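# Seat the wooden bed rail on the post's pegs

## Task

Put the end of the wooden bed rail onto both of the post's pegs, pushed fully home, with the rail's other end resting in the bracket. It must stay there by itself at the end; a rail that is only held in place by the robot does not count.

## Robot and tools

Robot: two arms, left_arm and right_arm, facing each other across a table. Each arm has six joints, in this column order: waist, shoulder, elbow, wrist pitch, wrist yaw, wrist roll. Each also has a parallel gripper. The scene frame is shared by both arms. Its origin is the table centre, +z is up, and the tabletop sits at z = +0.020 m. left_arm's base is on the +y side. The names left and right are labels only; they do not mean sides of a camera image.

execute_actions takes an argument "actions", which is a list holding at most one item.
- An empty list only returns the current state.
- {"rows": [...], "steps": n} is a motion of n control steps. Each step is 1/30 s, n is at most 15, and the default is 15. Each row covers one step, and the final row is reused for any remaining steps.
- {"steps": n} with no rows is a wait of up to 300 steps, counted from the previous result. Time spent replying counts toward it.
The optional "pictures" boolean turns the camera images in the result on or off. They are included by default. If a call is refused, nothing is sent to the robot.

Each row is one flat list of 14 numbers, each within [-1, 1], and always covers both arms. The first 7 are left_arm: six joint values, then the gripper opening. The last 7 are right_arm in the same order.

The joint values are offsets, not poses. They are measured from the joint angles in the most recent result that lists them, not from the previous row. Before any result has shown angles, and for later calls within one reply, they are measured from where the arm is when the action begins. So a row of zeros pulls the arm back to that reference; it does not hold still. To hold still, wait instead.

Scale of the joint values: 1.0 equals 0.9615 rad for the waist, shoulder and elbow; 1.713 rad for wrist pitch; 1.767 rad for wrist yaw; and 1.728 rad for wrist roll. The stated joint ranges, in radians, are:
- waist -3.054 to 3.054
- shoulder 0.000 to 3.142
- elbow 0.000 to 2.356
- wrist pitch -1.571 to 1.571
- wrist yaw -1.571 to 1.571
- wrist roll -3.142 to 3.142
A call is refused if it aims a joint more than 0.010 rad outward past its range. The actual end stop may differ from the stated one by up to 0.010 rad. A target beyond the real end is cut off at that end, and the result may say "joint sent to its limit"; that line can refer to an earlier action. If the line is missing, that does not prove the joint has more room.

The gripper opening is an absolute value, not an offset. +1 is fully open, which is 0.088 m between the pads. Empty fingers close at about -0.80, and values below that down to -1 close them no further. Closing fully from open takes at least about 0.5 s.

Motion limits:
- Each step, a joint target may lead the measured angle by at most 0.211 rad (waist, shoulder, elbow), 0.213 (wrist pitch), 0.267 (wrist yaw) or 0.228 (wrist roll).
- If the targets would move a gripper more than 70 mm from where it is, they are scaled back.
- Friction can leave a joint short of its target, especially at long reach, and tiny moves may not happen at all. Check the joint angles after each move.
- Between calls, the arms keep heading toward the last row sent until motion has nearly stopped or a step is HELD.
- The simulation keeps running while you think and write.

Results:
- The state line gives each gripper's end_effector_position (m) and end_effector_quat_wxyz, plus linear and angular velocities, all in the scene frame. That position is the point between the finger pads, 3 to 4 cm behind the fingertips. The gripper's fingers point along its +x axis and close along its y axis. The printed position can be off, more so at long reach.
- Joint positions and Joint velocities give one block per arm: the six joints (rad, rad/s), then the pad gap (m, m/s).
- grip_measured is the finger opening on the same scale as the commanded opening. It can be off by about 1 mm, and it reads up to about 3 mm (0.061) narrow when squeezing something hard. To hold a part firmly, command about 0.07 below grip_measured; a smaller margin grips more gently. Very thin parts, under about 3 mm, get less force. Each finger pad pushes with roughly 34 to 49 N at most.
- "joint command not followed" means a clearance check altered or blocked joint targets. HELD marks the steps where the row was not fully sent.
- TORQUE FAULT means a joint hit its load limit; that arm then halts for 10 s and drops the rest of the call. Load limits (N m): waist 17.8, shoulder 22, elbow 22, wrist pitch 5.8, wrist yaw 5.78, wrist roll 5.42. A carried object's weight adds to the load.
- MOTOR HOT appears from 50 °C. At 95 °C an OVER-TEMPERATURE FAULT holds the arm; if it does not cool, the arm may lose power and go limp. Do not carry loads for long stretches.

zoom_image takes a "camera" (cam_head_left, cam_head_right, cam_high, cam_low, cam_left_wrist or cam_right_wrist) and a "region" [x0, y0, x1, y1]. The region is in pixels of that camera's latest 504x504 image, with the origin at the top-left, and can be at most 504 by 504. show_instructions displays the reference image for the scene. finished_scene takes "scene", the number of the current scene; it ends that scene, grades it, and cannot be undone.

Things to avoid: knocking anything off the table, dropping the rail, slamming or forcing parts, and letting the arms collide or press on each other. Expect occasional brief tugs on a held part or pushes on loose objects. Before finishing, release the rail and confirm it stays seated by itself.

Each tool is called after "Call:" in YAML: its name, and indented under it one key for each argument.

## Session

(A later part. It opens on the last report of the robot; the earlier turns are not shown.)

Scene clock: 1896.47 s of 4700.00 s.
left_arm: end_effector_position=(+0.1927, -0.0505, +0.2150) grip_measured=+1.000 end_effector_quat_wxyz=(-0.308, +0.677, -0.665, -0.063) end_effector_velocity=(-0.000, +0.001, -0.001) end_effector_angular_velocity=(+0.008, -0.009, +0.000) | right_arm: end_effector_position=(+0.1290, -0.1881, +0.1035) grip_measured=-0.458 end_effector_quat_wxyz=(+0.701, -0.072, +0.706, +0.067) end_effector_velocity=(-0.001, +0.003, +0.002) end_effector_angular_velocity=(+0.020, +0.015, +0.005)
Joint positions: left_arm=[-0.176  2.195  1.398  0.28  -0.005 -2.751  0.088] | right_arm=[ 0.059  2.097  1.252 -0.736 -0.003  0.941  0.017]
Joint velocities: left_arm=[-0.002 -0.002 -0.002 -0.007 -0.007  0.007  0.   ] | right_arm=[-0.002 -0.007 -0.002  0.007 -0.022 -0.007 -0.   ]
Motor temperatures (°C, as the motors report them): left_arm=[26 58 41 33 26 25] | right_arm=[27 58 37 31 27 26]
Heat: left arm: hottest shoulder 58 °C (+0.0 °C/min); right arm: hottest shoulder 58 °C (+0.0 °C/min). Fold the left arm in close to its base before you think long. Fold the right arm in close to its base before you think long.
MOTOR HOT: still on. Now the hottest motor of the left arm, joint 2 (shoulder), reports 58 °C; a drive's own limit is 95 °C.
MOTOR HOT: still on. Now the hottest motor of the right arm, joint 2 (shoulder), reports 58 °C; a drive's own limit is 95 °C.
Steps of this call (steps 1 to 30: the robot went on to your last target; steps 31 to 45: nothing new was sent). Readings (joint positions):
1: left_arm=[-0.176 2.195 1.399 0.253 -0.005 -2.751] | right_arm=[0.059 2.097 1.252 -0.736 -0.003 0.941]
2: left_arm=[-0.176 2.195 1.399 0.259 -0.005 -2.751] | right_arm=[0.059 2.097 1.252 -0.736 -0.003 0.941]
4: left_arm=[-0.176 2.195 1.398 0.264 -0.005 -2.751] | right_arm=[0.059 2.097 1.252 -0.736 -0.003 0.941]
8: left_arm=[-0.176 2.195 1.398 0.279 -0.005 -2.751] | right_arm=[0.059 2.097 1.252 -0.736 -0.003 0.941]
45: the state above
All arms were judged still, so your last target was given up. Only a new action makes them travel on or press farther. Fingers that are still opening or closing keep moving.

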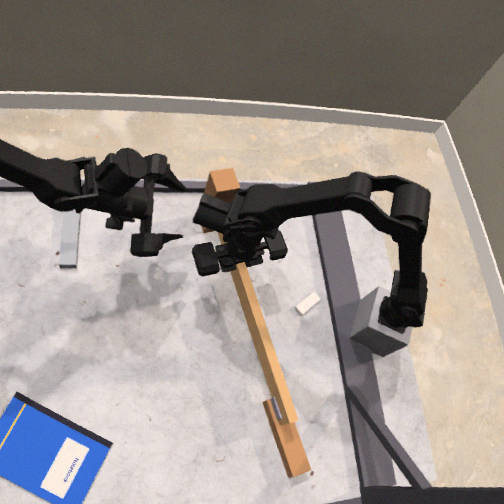

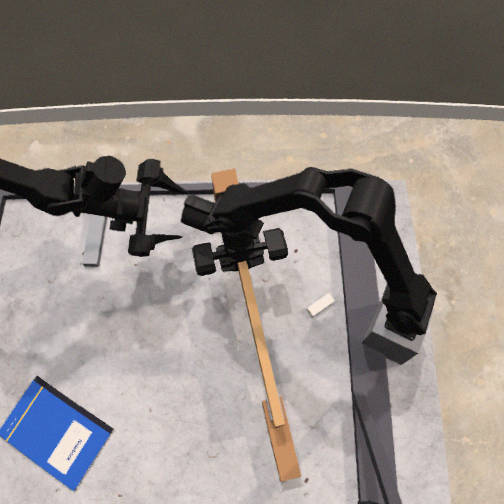

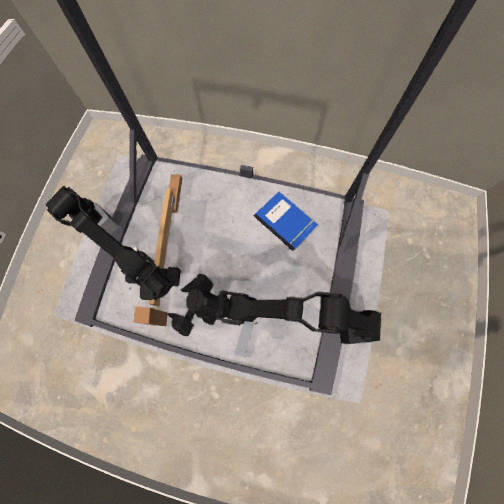

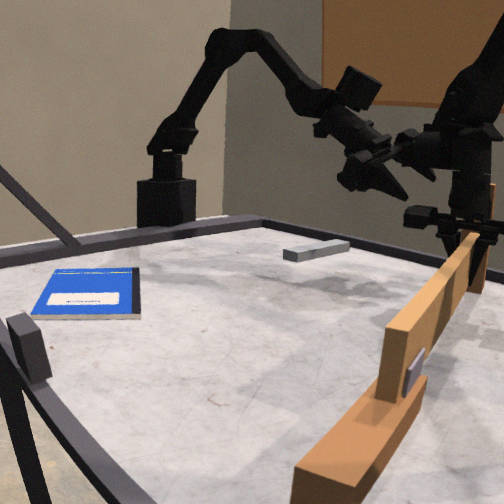

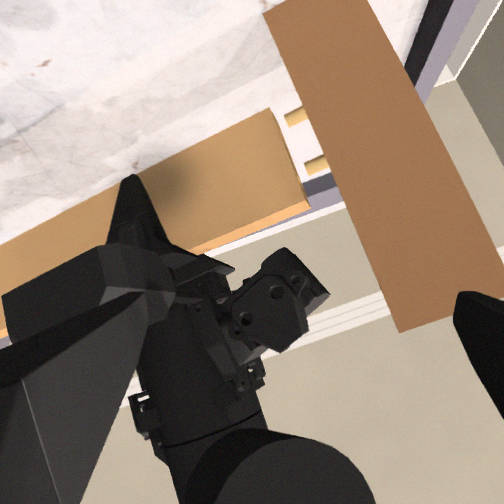

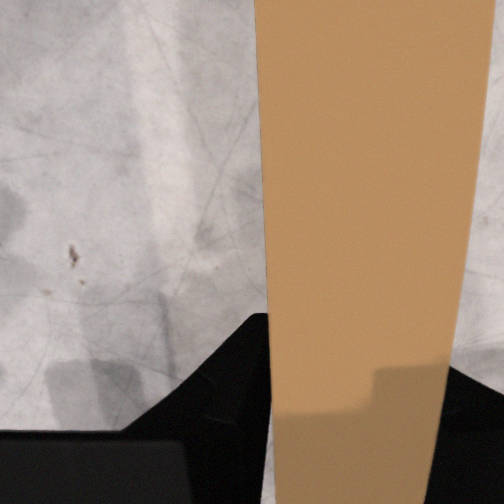

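Call:
execute_actions:
  actions:
    - {"rows":[[0,0,-0.36,0.27,0,0,1,0,0,0.008,0,0.003,0,-1]],"steps":15}
  pictures: false

Call:
execute_actions:
  actions:
    - {"steps":30}

Scene clock: 1899.93 s of 4700.00 s.
left_arm: end_effector_position=(+0.1875, -0.0066, +0.1758) grip_measured=+1.000 end_effector_quat_wxyz=(-0.271, +0.695, -0.666, -0.018) end_effector_velocity=(-0.005, +0.017, -0.023) end_effector_angular_velocity=(+0.075, +0.013, +0.002) | right_arm: end_effector_position=(+0.1290, -0.1881, +0.1035) grip_measured=-0.458 end_effector_quat_wxyz=(+0.701, -0.072, +0.706, +0.067) end_effector_velocity=(-0.002, -0.005, +0.000) end_effector_angular_velocity=(-0.017, +0.016, +0.005)
Joint positions: left_arm=[-0.176  2.195  1.062  0.736 -0.005 -2.751  0.088] | right_arm=[ 0.059  2.097  1.252 -0.736 -0.003  0.941  0.017]
Joint velocities: left_arm=[-0.007 -0.002 -0.056 -0.022 -0.007 -0.007  0.   ] | right_arm=[-0.002 -0.002 -0.002 -0.022 -0.007 -0.007 -0.   ]
Motor temperatures (°C, as the motors report them): left_arm=[26 59 41 33 26 25] | right_arm=[27 58 37 31 27 26]
Heat: left arm: hottest shoulder 59 °C (+1.0 °C/min); right arm: hottest shoulder 58 °C (+0.0 °C/min). Fold the left arm in close to its base before you think long. Fold the right arm in close to its base before you think long.
MOTOR HOT: still on. Now the hottest motor of the left arm, joint 2 (shoulder), reports 59 °C; a drive's own limit is 95 °C.
MOTOR HOT: still on. Now the hottest motor of the right arm, joint 2 (shoulder), reports 58 °C; a drive's own limit is 95 °C.
Steps of this call (steps 1 to 89: nothing new was sent; steps 90 to 104: all 15 steps of this action). Readings (joint positions):
90: left_arm=[-0.176 2.195 1.356 0.355 -0.005 -2.751] | right_arm=[0.059 2.097 1.252 -0.736 -0.003 0.941]
91: left_arm=[-0.176 2.187 1.303 0.422 -0.005 -2.751] | right_arm=[0.059 2.097 1.252 -0.736 -0.003 0.941]
93: left_arm=[-0.176 2.182 1.194 0.549 -0.005 -2.751] | right_arm=[0.059 2.097 1.252 -0.736 -0.003 0.941]
97: left_arm=[-0.176 2.195 1.073 0.684 -0.005 -2.751] | right_arm=[0.059 2.097 1.252 -0.736 -0.003 0.941]
104: the state above

Scene clock: 1900.93 s of 4700.00 s.
left_arm: end_effector_position=(+0.1874, -0.0064, +0.1761) grip_measured=+1.000 end_effector_quat_wxyz=(-0.270, +0.695, -0.666, -0.017) end_effector_velocity=(+0.002, +0.003, -0.003) end_effector_angular_velocity=(+0.013, -0.008, +0.006) | right_arm: end_effector_position=(+0.1290, -0.1881, +0.1035) grip_measured=-0.458 end_effector_quat_wxyz=(+0.701, -0.072, +0.706, +0.067) end_effector_velocity=(+0.001, -0.003, +0.000) end_effector_angular_velocity=(-0.010, -0.004, -0.010)
Joint positions: left_arm=[-0.176  2.195  1.06   0.741 -0.005 -2.751  0.088] | right_arm=[ 0.059  2.097  1.252 -0.736 -0.003  0.941  0.017]
Joint velocities: left_arm=[ 0.002 -0.002 -0.007 -0.007 -0.007  0.007  0.   ] | right_arm=[-0.002 -0.002 -0.002 -0.007  0.007  0.007 -0.   ]
Motor temperatures (°C, as the motors report them): left_arm=[26 59 41 33 26 25] | right_arm=[27 58 37 31 27 26]
Heat: left arm: hottest shoulder 59 °C (+1.0 °C/min); right arm: hottest shoulder 58 °C (+0.0 °C/min). Fold the left arm in close to its base before you think long. Fold the right arm in close to its base before you think long.
MOTOR HOT: still on. Now the hottest motor of the left arm, joint 2 (shoulder), reports 59 °C; a drive's own limit is 95 °C.
MOTOR HOT: still on. Now the hottest motor of the right arm, joint 2 (shoulder), reports 58 °C; a drive's own limit is 95 °C.
Steps of this call (steps 1 to 15: the robot went on to your last target; steps 16 to 30: nothing new was sent). Readings (joint positions):
1: left_arm=[-0.176 2.195 1.061 0.736 -0.005 -2.751] | right_arm=[0.059 2.097 1.252 -0.736 -0.003 0.941]
2: left_arm=[-0.176 2.195 1.060 0.737 -0.005 -2.751] | right_arm=[0.059 2.097 1.252 -0.736 -0.003 0.941]
4: left_arm=[-0.176 2.195 1.060 0.741 -0.005 -2.751] | right_arm=[0.059 2.097 1.252 -0.736 -0.003 0.941]
8: left_arm=[-0.176 2.195 1.060 0.741 -0.005 -2.751] | right_arm=[0.059 2.097 1.252 -0.736 -0.003 0.941]
30: the state above
All arms were judged still, so your last target was given up. Only a new action makes them travel on or press farther. Fingers that are still opening or closing keep moving.

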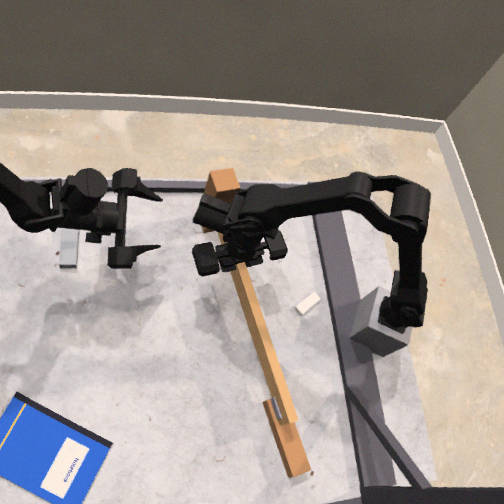

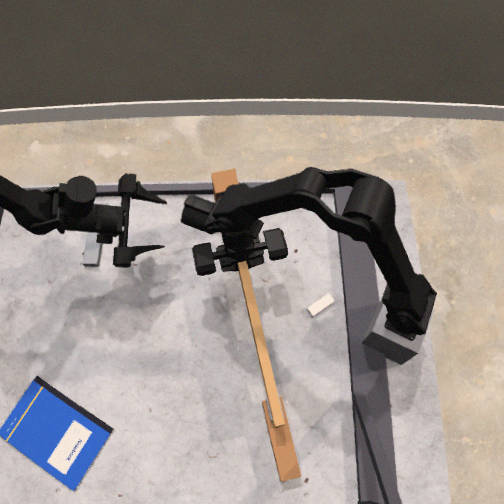

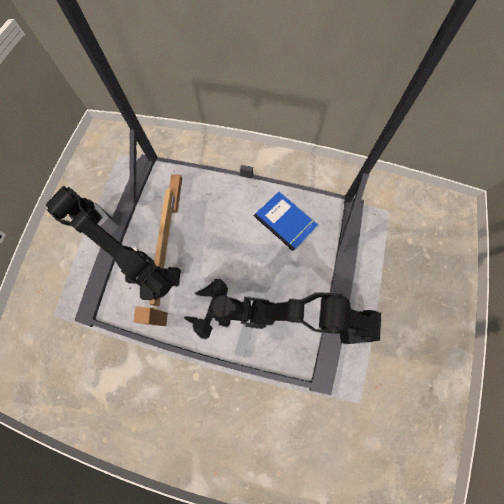

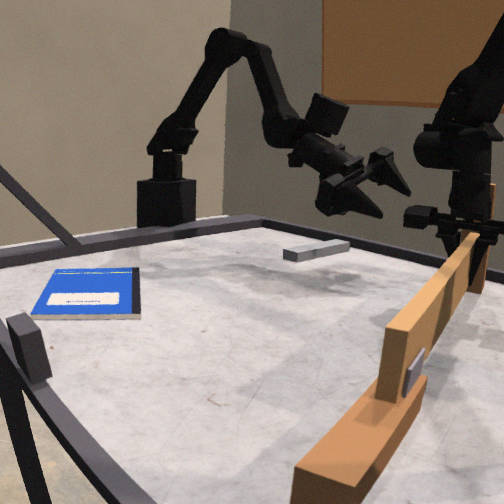

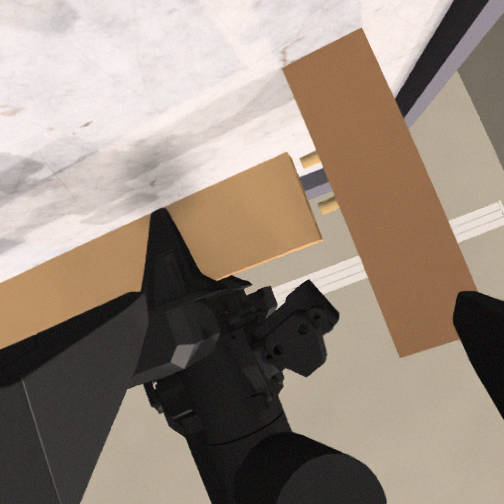

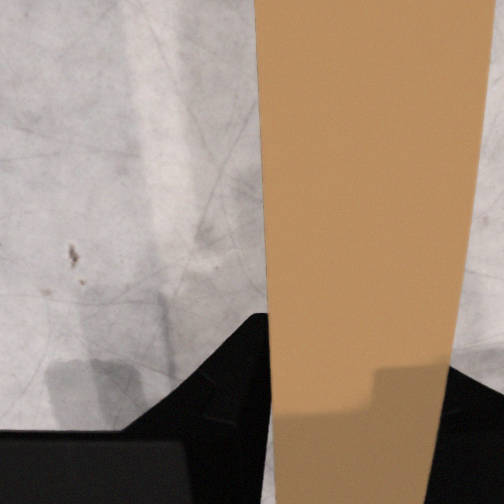

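Call:
zoom_image:
  camera: "cam_left_wrist"
  region: [260,140,360,250]

Region (260, 140, 360, 250) of cam_left_wrist's 504x504 image, scaled by 4.582, with more detail than that image has; it fills the left 458 columns of this view, and the rest is white.

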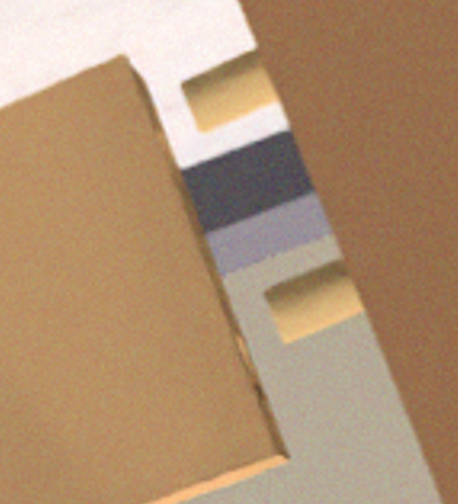

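Call:
execute_actions:
  actions:
    - {"rows":[[0,0,0,0,0,0,1,0,0.024,0.008,0,0.003,0,-1]],"steps":15}

Call:
zoom_image:
  camera: "cam_left_wrist"
  region: [260,140,360,250]

Scene clock: 1910.97 s of 4700.00 s.
left_arm: end_effector_position=(+0.1874, -0.0064, +0.1761) grip_measured=+1.000 end_effector_quat_wxyz=(-0.270, +0.695, -0.666, -0.017) end_effector_velocity=(-0.000, +0.002, -0.004) end_effector_angular_velocity=(+0.023, -0.007, +0.002) | right_arm: end_effector_position=(+0.1286, -0.1896, +0.0998) grip_measured=-0.458 end_effector_quat_wxyz=(+0.699, -0.075, +0.708, +0.063) end_effector_velocity=(-0.001, -0.002, +0.000) end_effector_angular_velocity=(-0.003, +0.010, +0.005)
Joint positions: left_arm=[-0.176  2.195  1.06   0.741 -0.005 -2.751  0.088] | right_arm=[ 0.059  2.108  1.252 -0.736 -0.003  0.941  0.017]
Joint velocities: left_arm=[-0.002 -0.002 -0.002 -0.022 -0.007  0.007  0.   ] | right_arm=[-0.002 -0.002 -0.002 -0.007 -0.007 -0.007 -0.001]
Motor temperatures (°C, as the motors report them): left_arm=[26 59 40 35 26 25] | right_arm=[27 58 37 30 27 26]
Heat: left arm: hottest shoulder 59 °C (+1.0 °C/min); right arm: hottest shoulder 58 °C (+0.0 °C/min). Fold the left arm in close to its base before you think long. Fold the right arm in close to its base before you think long.
MOTOR HOT: still on. Now the hottest motor of the left arm, joint 2 (shoulder), reports 59 °C; a drive's own limit is 95 °C.
MOTOR HOT: still on. Now the hottest motor of the right arm, joint 2 (shoulder), reports 58 °C; a drive's own limit is 95 °C.
Steps of this call (steps 1 to 90: nothing new was sent; then 6.53 s passed at rest; steps 91 to 105: all 15 steps of this action). Readings (joint positions):
91: left_arm=[-0.176 2.195 1.060 0.741 -0.005 -2.751] | right_arm=[0.059 2.098 1.252 -0.736 -0.003 0.941]
92: left_arm=[-0.176 2.195 1.060 0.741 -0.005 -2.751] | right_arm=[0.059 2.099 1.252 -0.736 -0.003 0.941]
94: left_arm=[-0.176 2.195 1.060 0.741 -0.005 -2.751] | right_arm=[0.059 2.103 1.252 -0.736 -0.003 0.941]
98: left_arm=[-0.176 2.195 1.060 0.741 -0.005 -2.751] | right_arm=[0.059 2.108 1.252 -0.736 -0.003 0.941]
105: the state above

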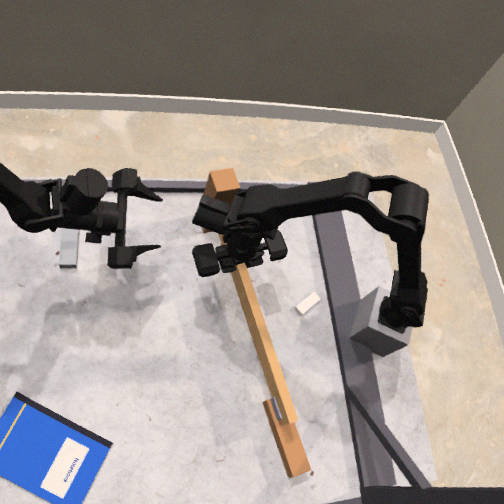

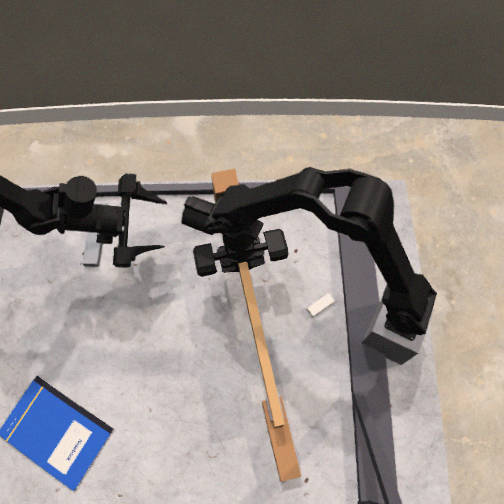

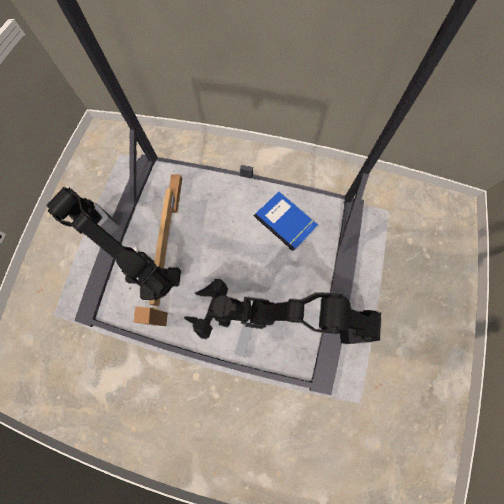

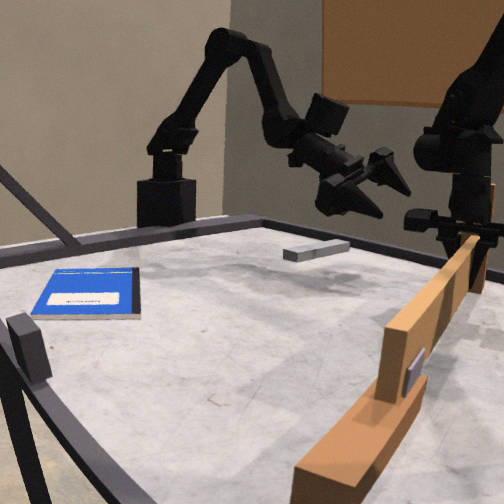

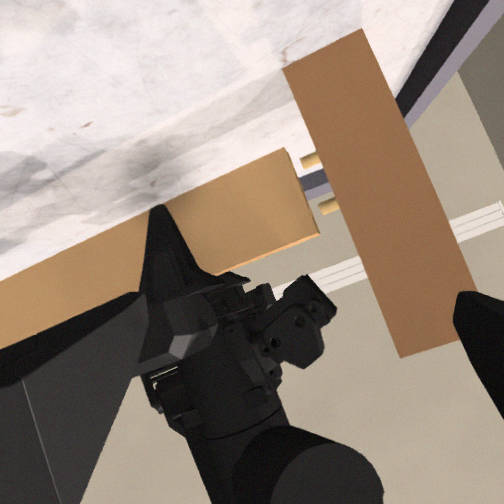

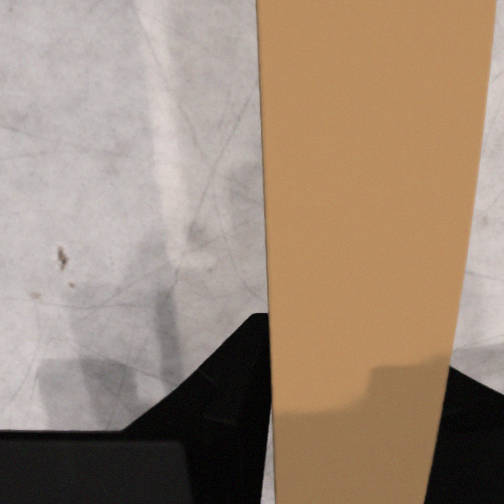

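Region (260, 140, 360, 250) of cam_left_wrist's 504x504 image, scaled by 4.582, with more detail than that image has; it fills the left 458 columns of this view, and the rest is white.

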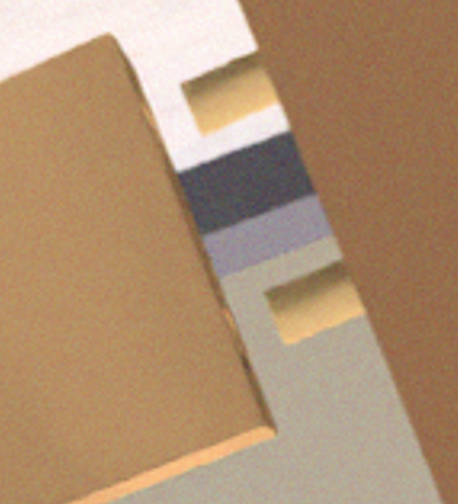

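Call:
execute_actions:
  actions:
    - {"rows":[[0,0,0,0,0,0,1,-0.008,0,0.008,0,0.006,-0.004,-1],[0,0,0,0,0,0,1,-0.012,0,0.008,0,0.006,-0.006,-1],[0,0,0,0,0,0,1,-0.016,0,0.008,0,0.006,-0.008,-1],[0,0,0,0,0,0,1,-0.02,0,0.008,0,0.006,-0.01,-1],[0,0,0,0,0,0,1,-0.024,0,0.008,0,0.006,-0.012,-1],[0,0,0,0,0,0,1,-0.028,0,0.008,0,0.006,-0.014,-1],[0,0,0,0,0,0,1,-0.032,0,0.008,0,0.006,-0.016,-1],[0,0,0,0,0,0,1,-0.036,0,0.008,0,0.006,-0.017,-1],[0,0,0,0,0,0,1,-0.04,0,0.008,0,0.006,-0.018,-1]],"steps":15}
  pictures: false

Call:
execute_actions:
  actions:
    - {"rows":[[0,0,0,0,0,0,1,-0.01,0,0.008,-0.002,0.008,0,-1],[0,0,0,0,0,0,1,-0.01,0,0.008,-0.003,0.008,0,-1],[0,0,0,0,0,0,1,-0.01,0,0.008,-0.004,0.008,0,-1],[0,0,0,0,0,0,1,-0.01,0,0.008,-0.005,0.008,0,-1],[0,0,0,0,0,0,1,-0.01,0,0.008,-0.006,0.008,0,-1],[0,0,0,0,0,0,1,-0.01,0,0.008,-0.007,0.008,0,-1],[0,0,0,0,0,0,1,-0.01,0,0.008,-0.008,0.008,0,-1],[0,0,0,0,0,0,1,-0.01,0,0.008,-0.009,0.008,0,-1],[0,0,0,0,0,0,1,-0.01,0,0.008,-0.010,0.008,0,-1],[0,0,0,0,0,0,1,-0.01,0,0.008,-0.011,0.008,0,-1],[0,0,0,0,0,0,1,-0.01,0,0.008,-0.012,0.008,0,-1]],"steps":15}
  pictures: false

Scene clock: 1920.60 s of 4700.00 s.
left_arm: end_effector_position=(+0.1874, -0.0064, +0.1761) grip_measured=+1.000 end_effector_quat_wxyz=(-0.270, +0.695, -0.666, -0.017) end_effector_velocity=(+0.002, +0.003, -0.004) end_effector_angular_velocity=(+0.020, +0.014, +0.026) | right_arm: end_effector_position=(+0.1347, -0.1930, +0.0998) grip_measured=-0.458 end_effector_quat_wxyz=(+0.696, -0.071, +0.712, +0.062) end_effector_velocity=(-0.000, +0.000, -0.001) end_effector_angular_velocity=(+0.005, +0.005, -0.010)
Joint positions: left_arm=[-0.176  2.195  1.06   0.741 -0.005 -2.751  0.088] | right_arm=[ 0.035  2.108  1.252 -0.738 -0.013  0.924  0.017]
Joint velocities: left_arm=[-0.002 -0.002 -0.002 -0.022 -0.022 -0.022  0.   ] | right_arm=[-0.002  0.002 -0.002  0.007 -0.007  0.007 -0.   ]
Motor temperatures (°C, as the motors report them): left_arm=[26 60 40 36 26 25] | right_arm=[27 57 37 30 27 26]
Heat: left arm: hottest shoulder 60 °C (+2.0 °C/min); right arm: hottest shoulder 57 °C (-1.0 °C/min). Fold the left arm in close to its base before you think long. Fold the right arm in close to its base before you think long.
MOTOR HOT: still on. Now the hottest motor of the left arm, joint 2 (shoulder), reports 60 °C; a drive's own limit is 95 °C.
MOTOR HOT: still on. Now the hottest motor of the right arm, joint 2 (shoulder), reports 57 °C; a drive's own limit is 95 °C.
Steps of this call (steps 1 to 15: the robot went on to your last target; steps 16 to 90: nothing new was sent; then 6.13 s passed at rest; steps 91 to 105: all 15 steps of this action). Readings (joint positions):
91: left_arm=[-0.176 2.195 1.060 0.741 -0.005 -2.751] | right_arm=[0.058 2.108 1.252 -0.736 -0.003 0.941]
92: left_arm=[-0.176 2.195 1.060 0.741 -0.005 -2.751] | right_arm=[0.057 2.108 1.252 -0.736 -0.003 0.941]
94: left_arm=[-0.176 2.195 1.060 0.741 -0.005 -2.751] | right_arm=[0.054 2.108 1.252 -0.737 -0.004 0.939]
98: left_arm=[-0.176 2.195 1.060 0.741 -0.005 -2.751] | right_arm=[0.041 2.108 1.252 -0.738 -0.006 0.929]
105: the state above

Scene clock: 1921.10 s of 4700.00 s.
left_arm: end_effector_position=(+0.1874, -0.0064, +0.1761) grip_measured=+1.000 end_effector_quat_wxyz=(-0.270, +0.695, -0.666, -0.017) end_effector_velocity=(-0.000, -0.000, +0.001) end_effector_angular_velocity=(+0.002, +0.004, +0.007) | right_arm: end_effector_position=(+0.1343, -0.1946, +0.0998) grip_measured=-0.458 end_effector_quat_wxyz=(+0.694, -0.072, +0.714, +0.058) end_effector_velocity=(-0.003, -0.001, +0.000) end_effector_angular_velocity=(-0.003, +0.010, +0.024)
Joint positions: left_arm=[-0.176  2.195  1.06   0.741 -0.005 -2.751  0.088] | right_arm=[ 0.034  2.108  1.252 -0.745 -0.013  0.927  0.017]
Joint velocities: left_arm=[-0.002 -0.002  0.002 -0.007 -0.007 -0.007  0.   ] | right_arm=[ 0.002 -0.002 -0.002 -0.007 -0.007 -0.022 -0.   ]
Motor temperatures (°C, as the motors report them): left_arm=[26 60 40 36 26 25] | right_arm=[27 57 37 30 27 26]
Heat: left arm: hottest shoulder 60 °C (+2.0 °C/min); right arm: hottest shoulder 57 °C (-1.0 °C/min). Fold the left arm in close to its base before you think long. Fold the right arm in close to its base before you think long.
MOTOR HOT: still on. Now the hottest motor of the left arm, joint 2 (shoulder), reports 60 °C; a drive's own limit is 95 °C.
MOTOR HOT: still on. Now the hottest motor of the right arm, joint 2 (shoulder), reports 57 °C; a drive's own limit is 95 °C.
Steps of this call (steps 1 to 15: all 15 steps of this action). Readings (joint positions):
1: left_arm=[-0.176 2.195 1.060 0.741 -0.005 -2.751] | right_arm=[0.035 2.108 1.252 -0.738 -0.013 0.924]
2: left_arm=[-0.176 2.195 1.060 0.741 -0.005 -2.751] | right_arm=[0.035 2.108 1.252 -0.739 -0.013 0.924]
4: left_arm=[-0.176 2.195 1.060 0.741 -0.005 -2.751] | right_arm=[0.035 2.108 1.252 -0.740 -0.013 0.924]
8: left_arm=[-0.176 2.195 1.060 0.741 -0.005 -2.751] | right_arm=[0.034 2.108 1.252 -0.742 -0.013 0.926]
15: the state above

Call:
execute_actions:
  actions:
    - {"rows":[[0,0,0,0,0,0,1,-0.008,-0.03,0.008,0.004,0.008,0,-1],[0,0,0,0,0,0,1,-0.008,-0.031,0.008,0.004,0.008,0,-1],[0,0,0,0,0,0,1,-0.008,-0.032,0.008,0.004,0.008,0,-1],[0,0,0,0,0,0,1,-0.008,-0.033,0.008,0.004,0.008,0,-1],[0,0,0,0,0,0,1,-0.008,-0.034,0.008,0.004,0.008,0,-1],[0,0,0,0,0,0,1,-0.008,-0.035,0.008,0.004,0.008,0,-1],[0,0,0,0,0,0,1,-0.008,-0.036,0.008,0.004,0.008,0,-1],[0,0,0,0,0,0,1,-0.008,-0.037,0.008,0.004,0.008,0,-1],[0,0,0,0,0,0,1,-0.008,-0.038,0.008,0.004,0.008,0,-1]],"steps":15}

Call:
zoom_image:
  camera: "cam_left_wrist"
  region: [260,140,360,250]

Scene clock: 1927.10 s of 4700.00 s.
left_arm: end_effector_position=(+0.1874, -0.0064, +0.1761) grip_measured=+1.000 end_effector_quat_wxyz=(-0.270, +0.695, -0.666, -0.017) end_effector_velocity=(-0.000, +0.001, -0.001) end_effector_angular_velocity=(+0.007, +0.005, +0.007) | right_arm: end_effector_position=(+0.1360, -0.1928, +0.1035) grip_measured=-0.458 end_effector_quat_wxyz=(+0.698, -0.068, +0.710, +0.062) end_effector_velocity=(-0.000, +0.000, +0.003) end_effector_angular_velocity=(+0.006, +0.006, +0.019)
Joint positions: left_arm=[-0.176  2.195  1.06   0.741 -0.005 -2.751  0.088] | right_arm=[ 0.033  2.097  1.252 -0.742 -0.01   0.927  0.017]
Joint velocities: left_arm=[-0.002 -0.002 -0.002 -0.007 -0.007 -0.007  0.   ] | right_arm=[-0.002 -0.007  0.002 -0.007 -0.007 -0.022 -0.   ]
Motor temperatures (°C, as the motors report them): left_arm=[26 60 39 37 26 25] | right_arm=[27 57 37 30 27 26]
Heat: left arm: hottest shoulder 60 °C (+2.0 °C/min); right arm: hottest shoulder 57 °C (-1.0 °C/min). Fold the left arm in close to its base before you think long. Fold the right arm in close to its base before you think long.
MOTOR HOT: still on. Now the hottest motor of the left arm, joint 2 (shoulder), reports 60 °C; a drive's own limit is 95 °C.
MOTOR HOT: still on. Now the hottest motor of the right arm, joint 2 (shoulder), reports 57 °C; a drive's own limit is 95 °C.
Steps of this call (steps 1 to 15: the robot went on to your last target; steps 16 to 90: nothing new was sent; then 2.50 s passed at rest; steps 91 to 105: all 15 steps of this action). Readings (joint positions):
91: left_arm=[-0.176 2.195 1.060 0.741 -0.005 -2.751] | right_arm=[0.033 2.108 1.252 -0.745 -0.013 0.927]
92: left_arm=[-0.176 2.195 1.060 0.741 -0.005 -2.751] | right_arm=[0.033 2.107 1.252 -0.744 -0.013 0.927]
94: left_arm=[-0.176 2.195 1.060 0.741 -0.005 -2.751] | right_arm=[0.033 2.106 1.252 -0.743 -0.014 0.927]
98: left_arm=[-0.176 2.195 1.060 0.741 -0.005 -2.751] | right_arm=[0.034 2.103 1.252 -0.743 -0.014 0.927]
105: the state above

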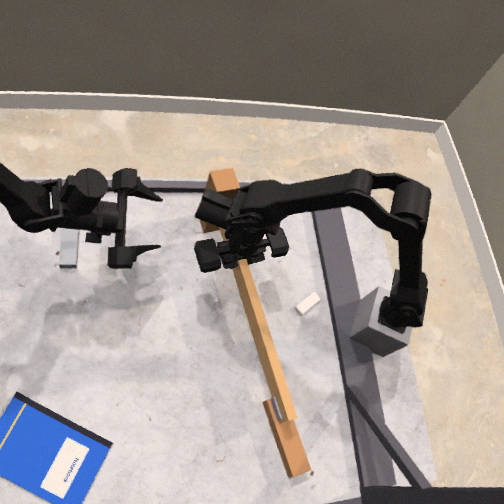

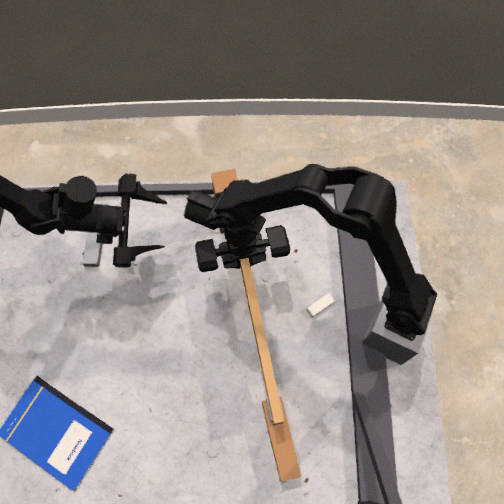

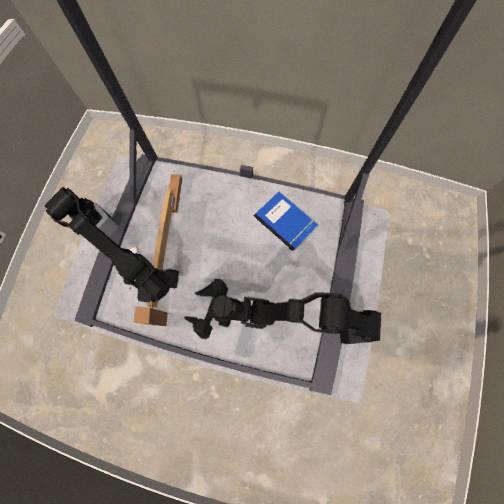

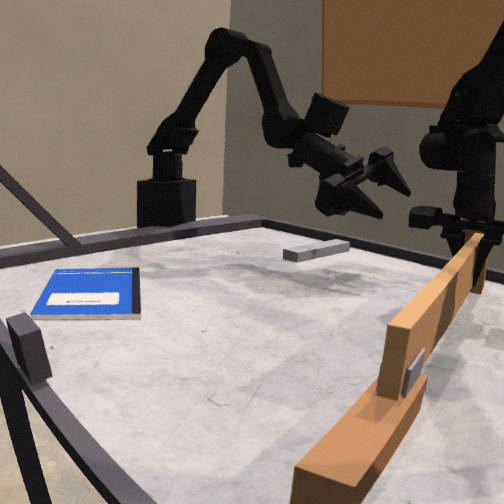

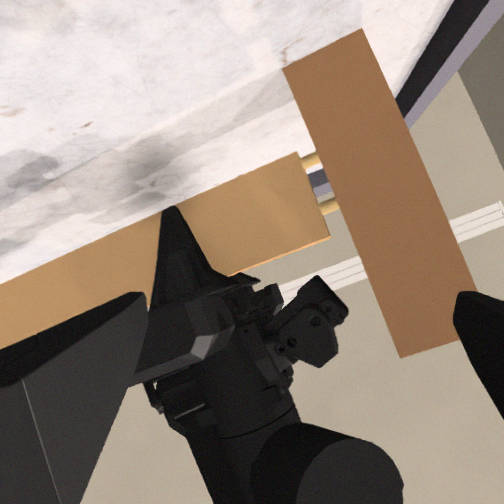

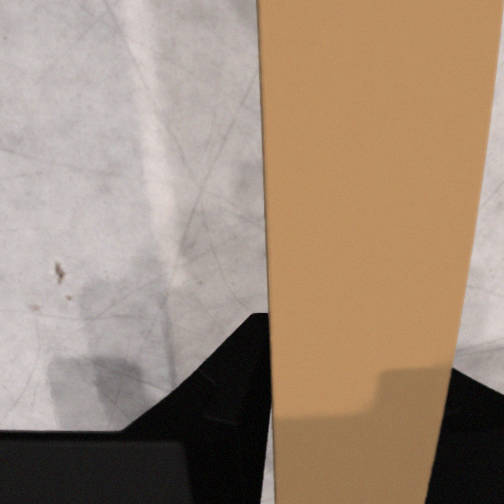

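Region (260, 140, 360, 250) of cam_left_wrist's 504x504 image, scaled by 4.582, with more detail than that image has; it fills the left 458 columns of this view, and the rest is white.

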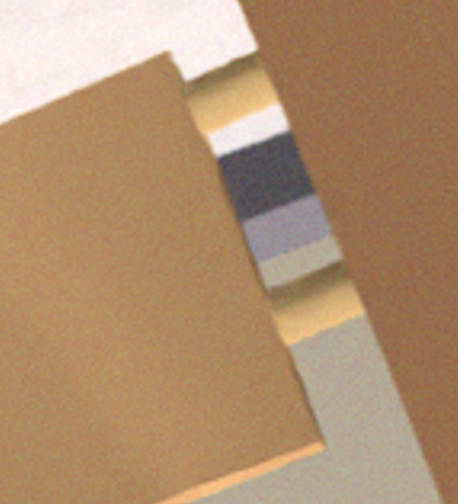

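Call:
execute_actions:
  actions:
    - {"rows":[[0,0,0,0,0,0,1,0.006,0.023,0.008,-0.010,0.006,0,-1]],"steps":15}
  pictures: false

Call:
execute_actions:
  actions:
    - {"rows":[[0,0,0,0,0,0,1,-0.014,0,0.008,0,0.008,0,-1],[0,0,0,0,0,0,1,-0.014,0,0.008,0,0.008,0,-1],[0,0,0,0,0,0,1,-0.014,0,0.008,0,0.008,0,-1],[0,0,0,0,0,0,1,-0.014,0,0.008,0.008,0.008,0,-1],[0,0,0,0,0,0,1,-0.014,0,0.008,0.010,0.008,0,-1],[0,0,0,0,0,0,1,-0.014,0,0.008,0.012,0.008,0,-1],[0,0,0,0,0,0,1,-0.014,0,0.008,0.014,0.008,0,-1],[0,0,0,0,0,0,1,-0.014,0,0.008,0.016,0.008,0,-1],[0,0,0,0,0,0,1,-0.014,0,0.008,0.018,0.008,0,-1],[0,0,0,0,0,0,1,-0.014,0,0.008,0.02,0.008,0,-1],[0,0,0,0,0,0,1,-0.014,0,0.008,0.022,0.008,0,-1],[0,0,0,0,0,0,1,-0.014,0,0.008,0.024,0.008,0,-1],[0,0,0,0,0,0,1,-0.014,0,0.008,0.026,0.008,0,-1]],"steps":15}
  pictures: false

Scene clock: 1937.87 s of 4700.00 s.
left_arm: end_effector_position=(+0.1874, -0.0064, +0.1761) grip_measured=+1.000 end_effector_quat_wxyz=(-0.270, +0.695, -0.666, -0.017) end_effector_velocity=(-0.003, +0.002, -0.005) end_effector_angular_velocity=(+0.018, -0.007, -0.003) | right_arm: end_effector_position=(+0.1354, -0.1940, +0.1017) grip_measured=-0.458 end_effector_quat_wxyz=(+0.697, -0.071, +0.711, +0.058) end_effector_velocity=(-0.001, -0.002, -0.001) end_effector_angular_velocity=(-0.008, +0.012, +0.005)
Joint positions: left_arm=[-0.176  2.195  1.06   0.741 -0.005 -2.751  0.088] | right_arm=[ 0.034  2.104  1.255 -0.748 -0.008  0.928  0.017]
Joint velocities: left_arm=[-0.007  0.002 -0.007 -0.007 -0.007  0.007  0.   ] | right_arm=[-0.002  0.002 -0.002 -0.007 -0.007 -0.007 -0.   ]
Motor temperatures (°C, as the motors report them): left_arm=[26 60 39 37 26 25] | right_arm=[27 60 37 30 27 26]
Heat: left arm: hottest shoulder 60 °C (+2.0 °C/min); right arm: hottest shoulder 60 °C (+1.0 °C/min). Fold the left arm in close to its base before you think long. Fold the right arm in close to its base before you think long.
MOTOR HOT: still on. Now the hottest motor of the left arm, joint 2 (shoulder), reports 60 °C; a drive's own limit is 95 °C.
MOTOR HOT: still on. Now the hottest motor of the right arm, joint 2 (shoulder), reports 60 °C; a drive's own limit is 95 °C.
Steps of this call (steps 1 to 15: the robot went on to your last target; steps 16 to 90: nothing new was sent; then 7.27 s passed at rest; steps 91 to 105: all 15 steps of this action). Readings (joint positions):
91: left_arm=[-0.176 2.195 1.060 0.741 -0.005 -2.751] | right_arm=[0.033 2.098 1.252 -0.743 -0.010 0.927]
92: left_arm=[-0.176 2.195 1.060 0.741 -0.005 -2.751] | right_arm=[0.034 2.098 1.252 -0.744 -0.009 0.927]
94: left_arm=[-0.176 2.195 1.060 0.741 -0.005 -2.751] | right_arm=[0.034 2.100 1.252 -0.745 -0.008 0.928]
98: left_arm=[-0.176 2.195 1.060 0.741 -0.005 -2.751] | right_arm=[0.034 2.103 1.254 -0.747 -0.008 0.928]
105: the state above

Scene clock: 1938.37 s of 4700.00 s.
left_arm: end_effector_position=(+0.1874, -0.0064, +0.1761) grip_measured=+1.000 end_effector_quat_wxyz=(-0.270, +0.695, -0.666, -0.017) end_effector_velocity=(-0.000, +0.002, -0.003) end_effector_angular_velocity=(+0.012, +0.005, +0.007) | right_arm: end_effector_position=(+0.1366, -0.1916, +0.1018) grip_measured=-0.458 end_effector_quat_wxyz=(+0.698, -0.067, +0.710, +0.062) end_effector_velocity=(+0.001, -0.001, -0.001) end_effector_angular_velocity=(+0.006, +0.006, -0.000)
Joint positions: left_arm=[-0.176  2.195  1.06   0.741 -0.005 -2.751  0.088] | right_arm=[ 0.033  2.104  1.255 -0.736 -0.01   0.929  0.017]
Joint velocities: left_arm=[-0.002 -0.002 -0.007 -0.007 -0.007 -0.007  0.   ] | right_arm=[-0.007 -0.002 -0.007  0.007 -0.007 -0.007 -0.   ]
Motor temperatures (°C, as the motors report them): left_arm=[26 60 39 37 26 25] | right_arm=[27 60 37 30 27 26]
Heat: left arm: hottest shoulder 60 °C (+2.0 °C/min); right arm: hottest shoulder 60 °C (+1.0 °C/min). Fold the left arm in close to its base before you think long. Fold the right arm in close to its base before you think long.
MOTOR HOT: still on. Now the hottest motor of the left arm, joint 2 (shoulder), reports 60 °C; a drive's own limit is 95 °C.
MOTOR HOT: still on. Now the hottest motor of the right arm, joint 2 (shoulder), reports 60 °C; a drive's own limit is 95 °C.
Steps of this call (steps 1 to 15: all 15 steps of this action). Readings (joint positions):
1: left_arm=[-0.176 2.195 1.060 0.741 -0.005 -2.751] | right_arm=[0.034 2.104 1.255 -0.748 -0.008 0.928]
2: left_arm=[-0.176 2.195 1.060 0.741 -0.005 -2.751] | right_arm=[0.033 2.104 1.255 -0.748 -0.008 0.929]
4: left_arm=[-0.176 2.195 1.060 0.741 -0.005 -2.751] | right_arm=[0.033 2.104 1.255 -0.747 -0.008 0.929]
8: left_arm=[-0.176 2.195 1.060 0.741 -0.005 -2.751] | right_arm=[0.033 2.104 1.255 -0.741 -0.009 0.929]
15: the state above

Call:
execute_actions:
  actions:
    - {"rows":[[0,0,0,0,0,0,1,-0.008,-0.03,0.008,0,0.008,0,-1],[0,0,0,0,0,0,1,-0.008,-0.031,0.008,0,0.008,0,-1],[0,0,0,0,0,0,1,-0.008,-0.032,0.008,0,0.008,0,-1],[0,0,0,0,0,0,1,-0.008,-0.033,0.008,-0.001,0.008,0,-1],[0,0,0,0,0,0,1,-0.008,-0.034,0.008,-0.001,0.008,0,-1],[0,0,0,0,0,0,1,-0.008,-0.036,0.008,-0.002,0.008,0,-1],[0,0,0,0,0,0,1,-0.008,-0.038,0.008,-0.002,0.008,0,-1],[0,0,0,0,0,0,1,-0.008,-0.040,0.008,-0.003,0.008,0,-1],[0,0,0,0,0,0,1,-0.008,-0.042,0.008,-0.003,0.008,0,-1],[0,0,0,0,0,0,1,-0.008,-0.044,0.008,-0.004,0.008,0,-1],[0,0,0,0,0,0,1,-0.008,-0.046,0.008,-0.004,0.008,0,-1],[0,0,0,0,0,0,1,-0.008,-0.048,0.008,-0.005,0.008,0,-1],[0,0,0,0,0,0,1,-0.008,-0.05,0.008,-0.005,0.008,0,-1]],"steps":15}

Call:
zoom_image:
  camera: "cam_left_wrist"
  region: [260,140,360,250]

Scene clock: 1947.60 s of 4700.00 s.
left_arm: end_effector_position=(+0.1874, -0.0064, +0.1761) grip_measured=+1.000 end_effector_quat_wxyz=(-0.270, +0.695, -0.666, -0.017) end_effector_velocity=(-0.003, -0.000, +0.002) end_effector_angular_velocity=(-0.008, +0.003, +0.002) | right_arm: end_effector_position=(+0.1363, -0.1923, +0.1061) grip_measured=-0.458 end_effector_quat_wxyz=(+0.699, -0.066, +0.709, +0.062) end_effector_velocity=(-0.000, -0.001, +0.004) end_effector_angular_velocity=(-0.001, -0.008, +0.010)
Joint positions: left_arm=[-0.176  2.195  1.06   0.741 -0.005 -2.751  0.088] | right_arm=[ 0.033  2.091  1.254 -0.747 -0.01   0.929  0.017]
Joint velocities: left_arm=[-0.007 -0.002 -0.002  0.007 -0.007 -0.007  0.   ] | right_arm=[ 0.002 -0.012 -0.002 -0.007  0.007 -0.007 -0.   ]
Motor temperatures (°C, as the motors report them): left_arm=[26 61 39 38 26 25] | right_arm=[27 60 37 33 27 26]
Heat: left arm: hottest shoulder 61 °C (+3.1 °C/min); right arm: hottest shoulder 60 °C (+2.0 °C/min). Fold the left arm in close to its base before you think long. Fold the right arm in close to its base before you think long.
MOTOR HOT: still on. Now the hottest motor of the left arm, joint 2 (shoulder), reports 61 °C; a drive's own limit is 95 °C.
MOTOR HOT: still on. Now the hottest motor of the right arm, joint 2 (shoulder), reports 60 °C; a drive's own limit is 95 °C.
Steps of this call (steps 1 to 15: the robot went on to your last target; steps 16 to 90: nothing new was sent; then 5.73 s passed at rest; steps 91 to 105: all 15 steps of this action). Readings (joint positions):
91: left_arm=[-0.176 2.195 1.060 0.741 -0.005 -2.751] | right_arm=[0.033 2.104 1.254 -0.736 -0.010 0.929]
92: left_arm=[-0.176 2.195 1.060 0.741 -0.005 -2.751] | right_arm=[0.033 2.104 1.254 -0.737 -0.010 0.929]
94: left_arm=[-0.176 2.195 1.060 0.741 -0.005 -2.751] | right_arm=[0.033 2.103 1.254 -0.738 -0.010 0.929]
98: left_arm=[-0.176 2.195 1.060 0.741 -0.005 -2.751] | right_arm=[0.033 2.102 1.254 -0.739 -0.010 0.929]
105: the state above

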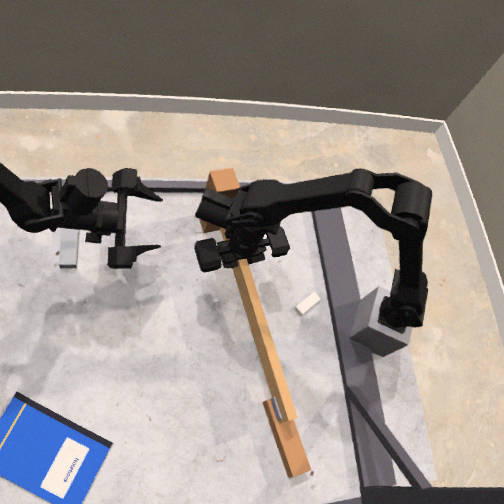

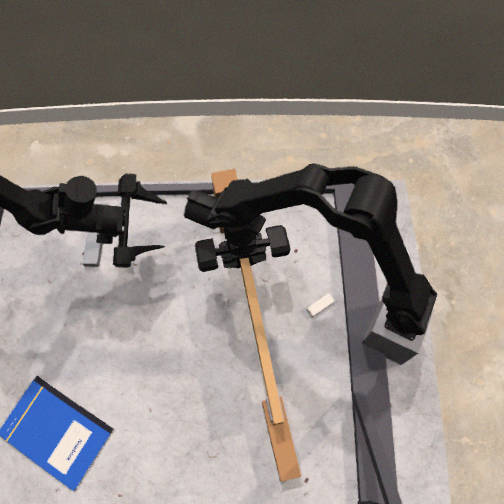

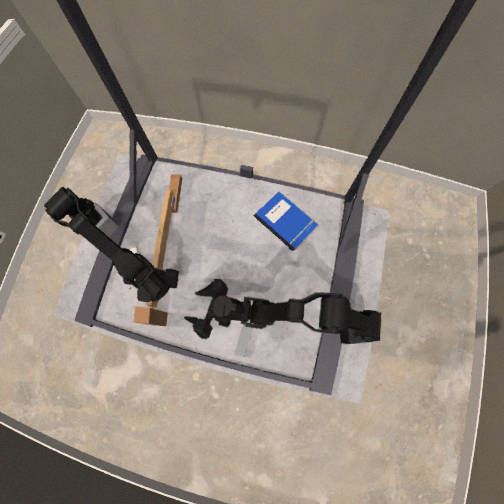

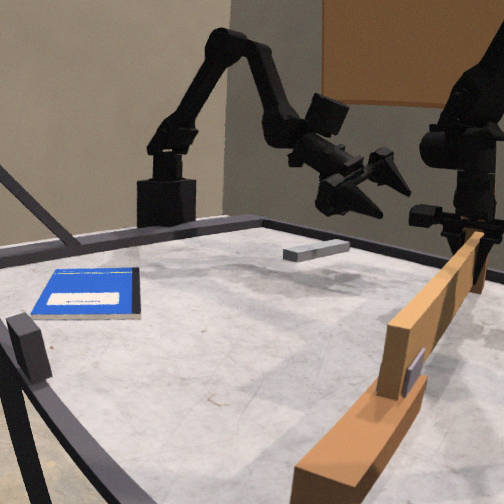

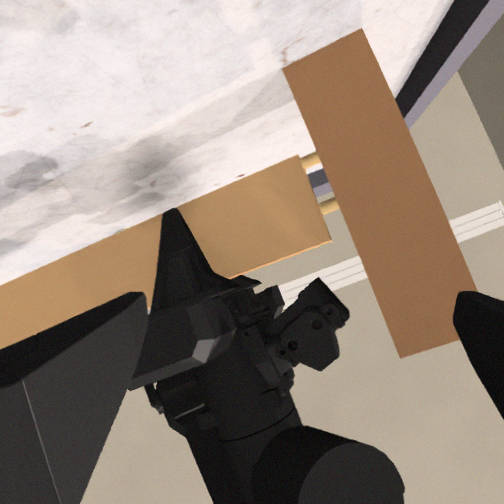

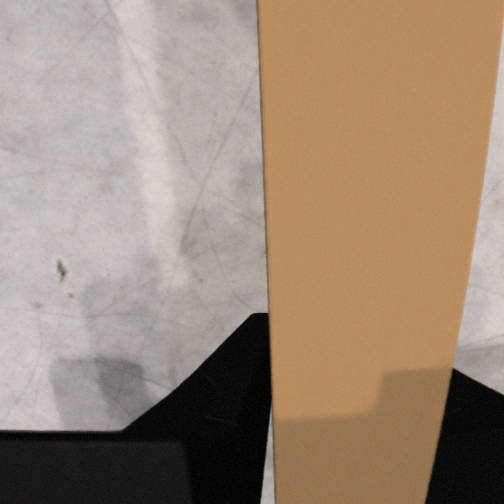

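Region (260, 140, 360, 250) of cam_left_wrist's 504x504 image, scaled by 4.582, with more detail than that image has; it fills the left 458 columns of this view, and the rest is white.

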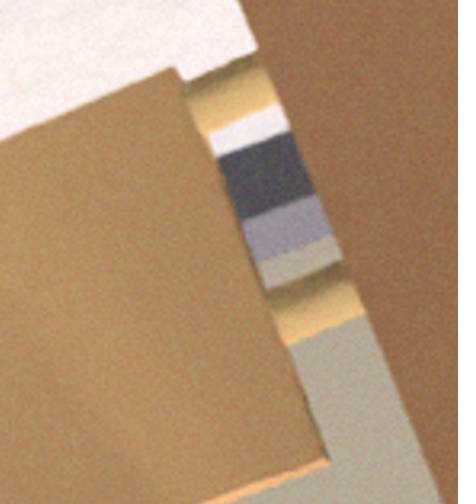

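Call:
execute_actions:
  actions:
    - {"rows":[[0,0,0,0,0,0,1,0.016,0,0.008,0,0.006,0.006,-1],[0,0,0,0,0,0,1,0.016,0,0.008,0,0.006,0.006,-1],[0,0,0,0,0,0,1,0.016,0,0.008,0,0.006,0.006,-1],[0,0,0,0,0,0,1,0.016,0.031,0.008,0.017,0.006,0.006,-1]],"steps":15}
  pictures: false

Scene clock: 1952.73 s of 4700.00 s.
left_arm: end_effector_position=(+0.1874, -0.0064, +0.1761) grip_measured=+1.000 end_effector_quat_wxyz=(-0.270, +0.695, -0.666, -0.017) end_effector_velocity=(-0.002, -0.001, +0.004) end_effector_angular_velocity=(-0.013, +0.008, -0.006) | right_arm: end_effector_position=(+0.1346, -0.1886, +0.1000) grip_measured=-0.458 end_effector_quat_wxyz=(+0.702, -0.069, +0.706, +0.065) end_effector_velocity=(-0.001, -0.002, -0.001) end_effector_angular_velocity=(-0.008, +0.012, +0.005)
Joint positions: left_arm=[-0.176  2.195  1.06   0.741 -0.005 -2.751  0.088] | right_arm=[ 0.045  2.109  1.254 -0.724 -0.003  0.933  0.017]
Joint velocities: left_arm=[-0.002 -0.007 -0.002  0.007  0.007 -0.007  0.   ] | right_arm=[-0.002  0.002 -0.002 -0.007 -0.007 -0.007 -0.   ]
Motor temperatures (°C, as the motors report them): left_arm=[26 61 39 38 26 25] | right_arm=[27 61 37 33 27 26]
Heat: left arm: hottest shoulder 61 °C (+3.0 °C/min); right arm: hottest shoulder 61 °C (+3.0 °C/min). Fold the left arm in close to its base before you think long. Fold the right arm in close to its base before you think long.
MOTOR HOT: still on. Now the hottest motor of the left arm, joint 2 (shoulder), reports 61 °C; a drive's own limit is 95 °C.
MOTOR HOT: still on. Now the hottest motor of the right arm, joint 2 (shoulder), reports 61 °C; a drive's own limit is 95 °C.
Steps of this call (steps 1 to 15: the robot went on to your last target; steps 16 to 90: nothing new was sent; then 1.63 s passed at rest; steps 91 to 105: all 15 steps of this action). Readings (joint positions):
91: left_arm=[-0.176 2.195 1.060 0.741 -0.005 -2.751] | right_arm=[0.035 2.091 1.254 -0.747 -0.008 0.930]
92: left_arm=[-0.176 2.195 1.060 0.741 -0.005 -2.751] | right_arm=[0.037 2.091 1.254 -0.747 -0.005 0.932]
94: left_arm=[-0.176 2.195 1.060 0.741 -0.005 -2.751] | right_arm=[0.041 2.092 1.254 -0.744 -0.003 0.933]
98: left_arm=[-0.176 2.195 1.060 0.741 -0.005 -2.751] | right_arm=[0.045 2.103 1.254 -0.727 -0.003 0.933]
105: the state above


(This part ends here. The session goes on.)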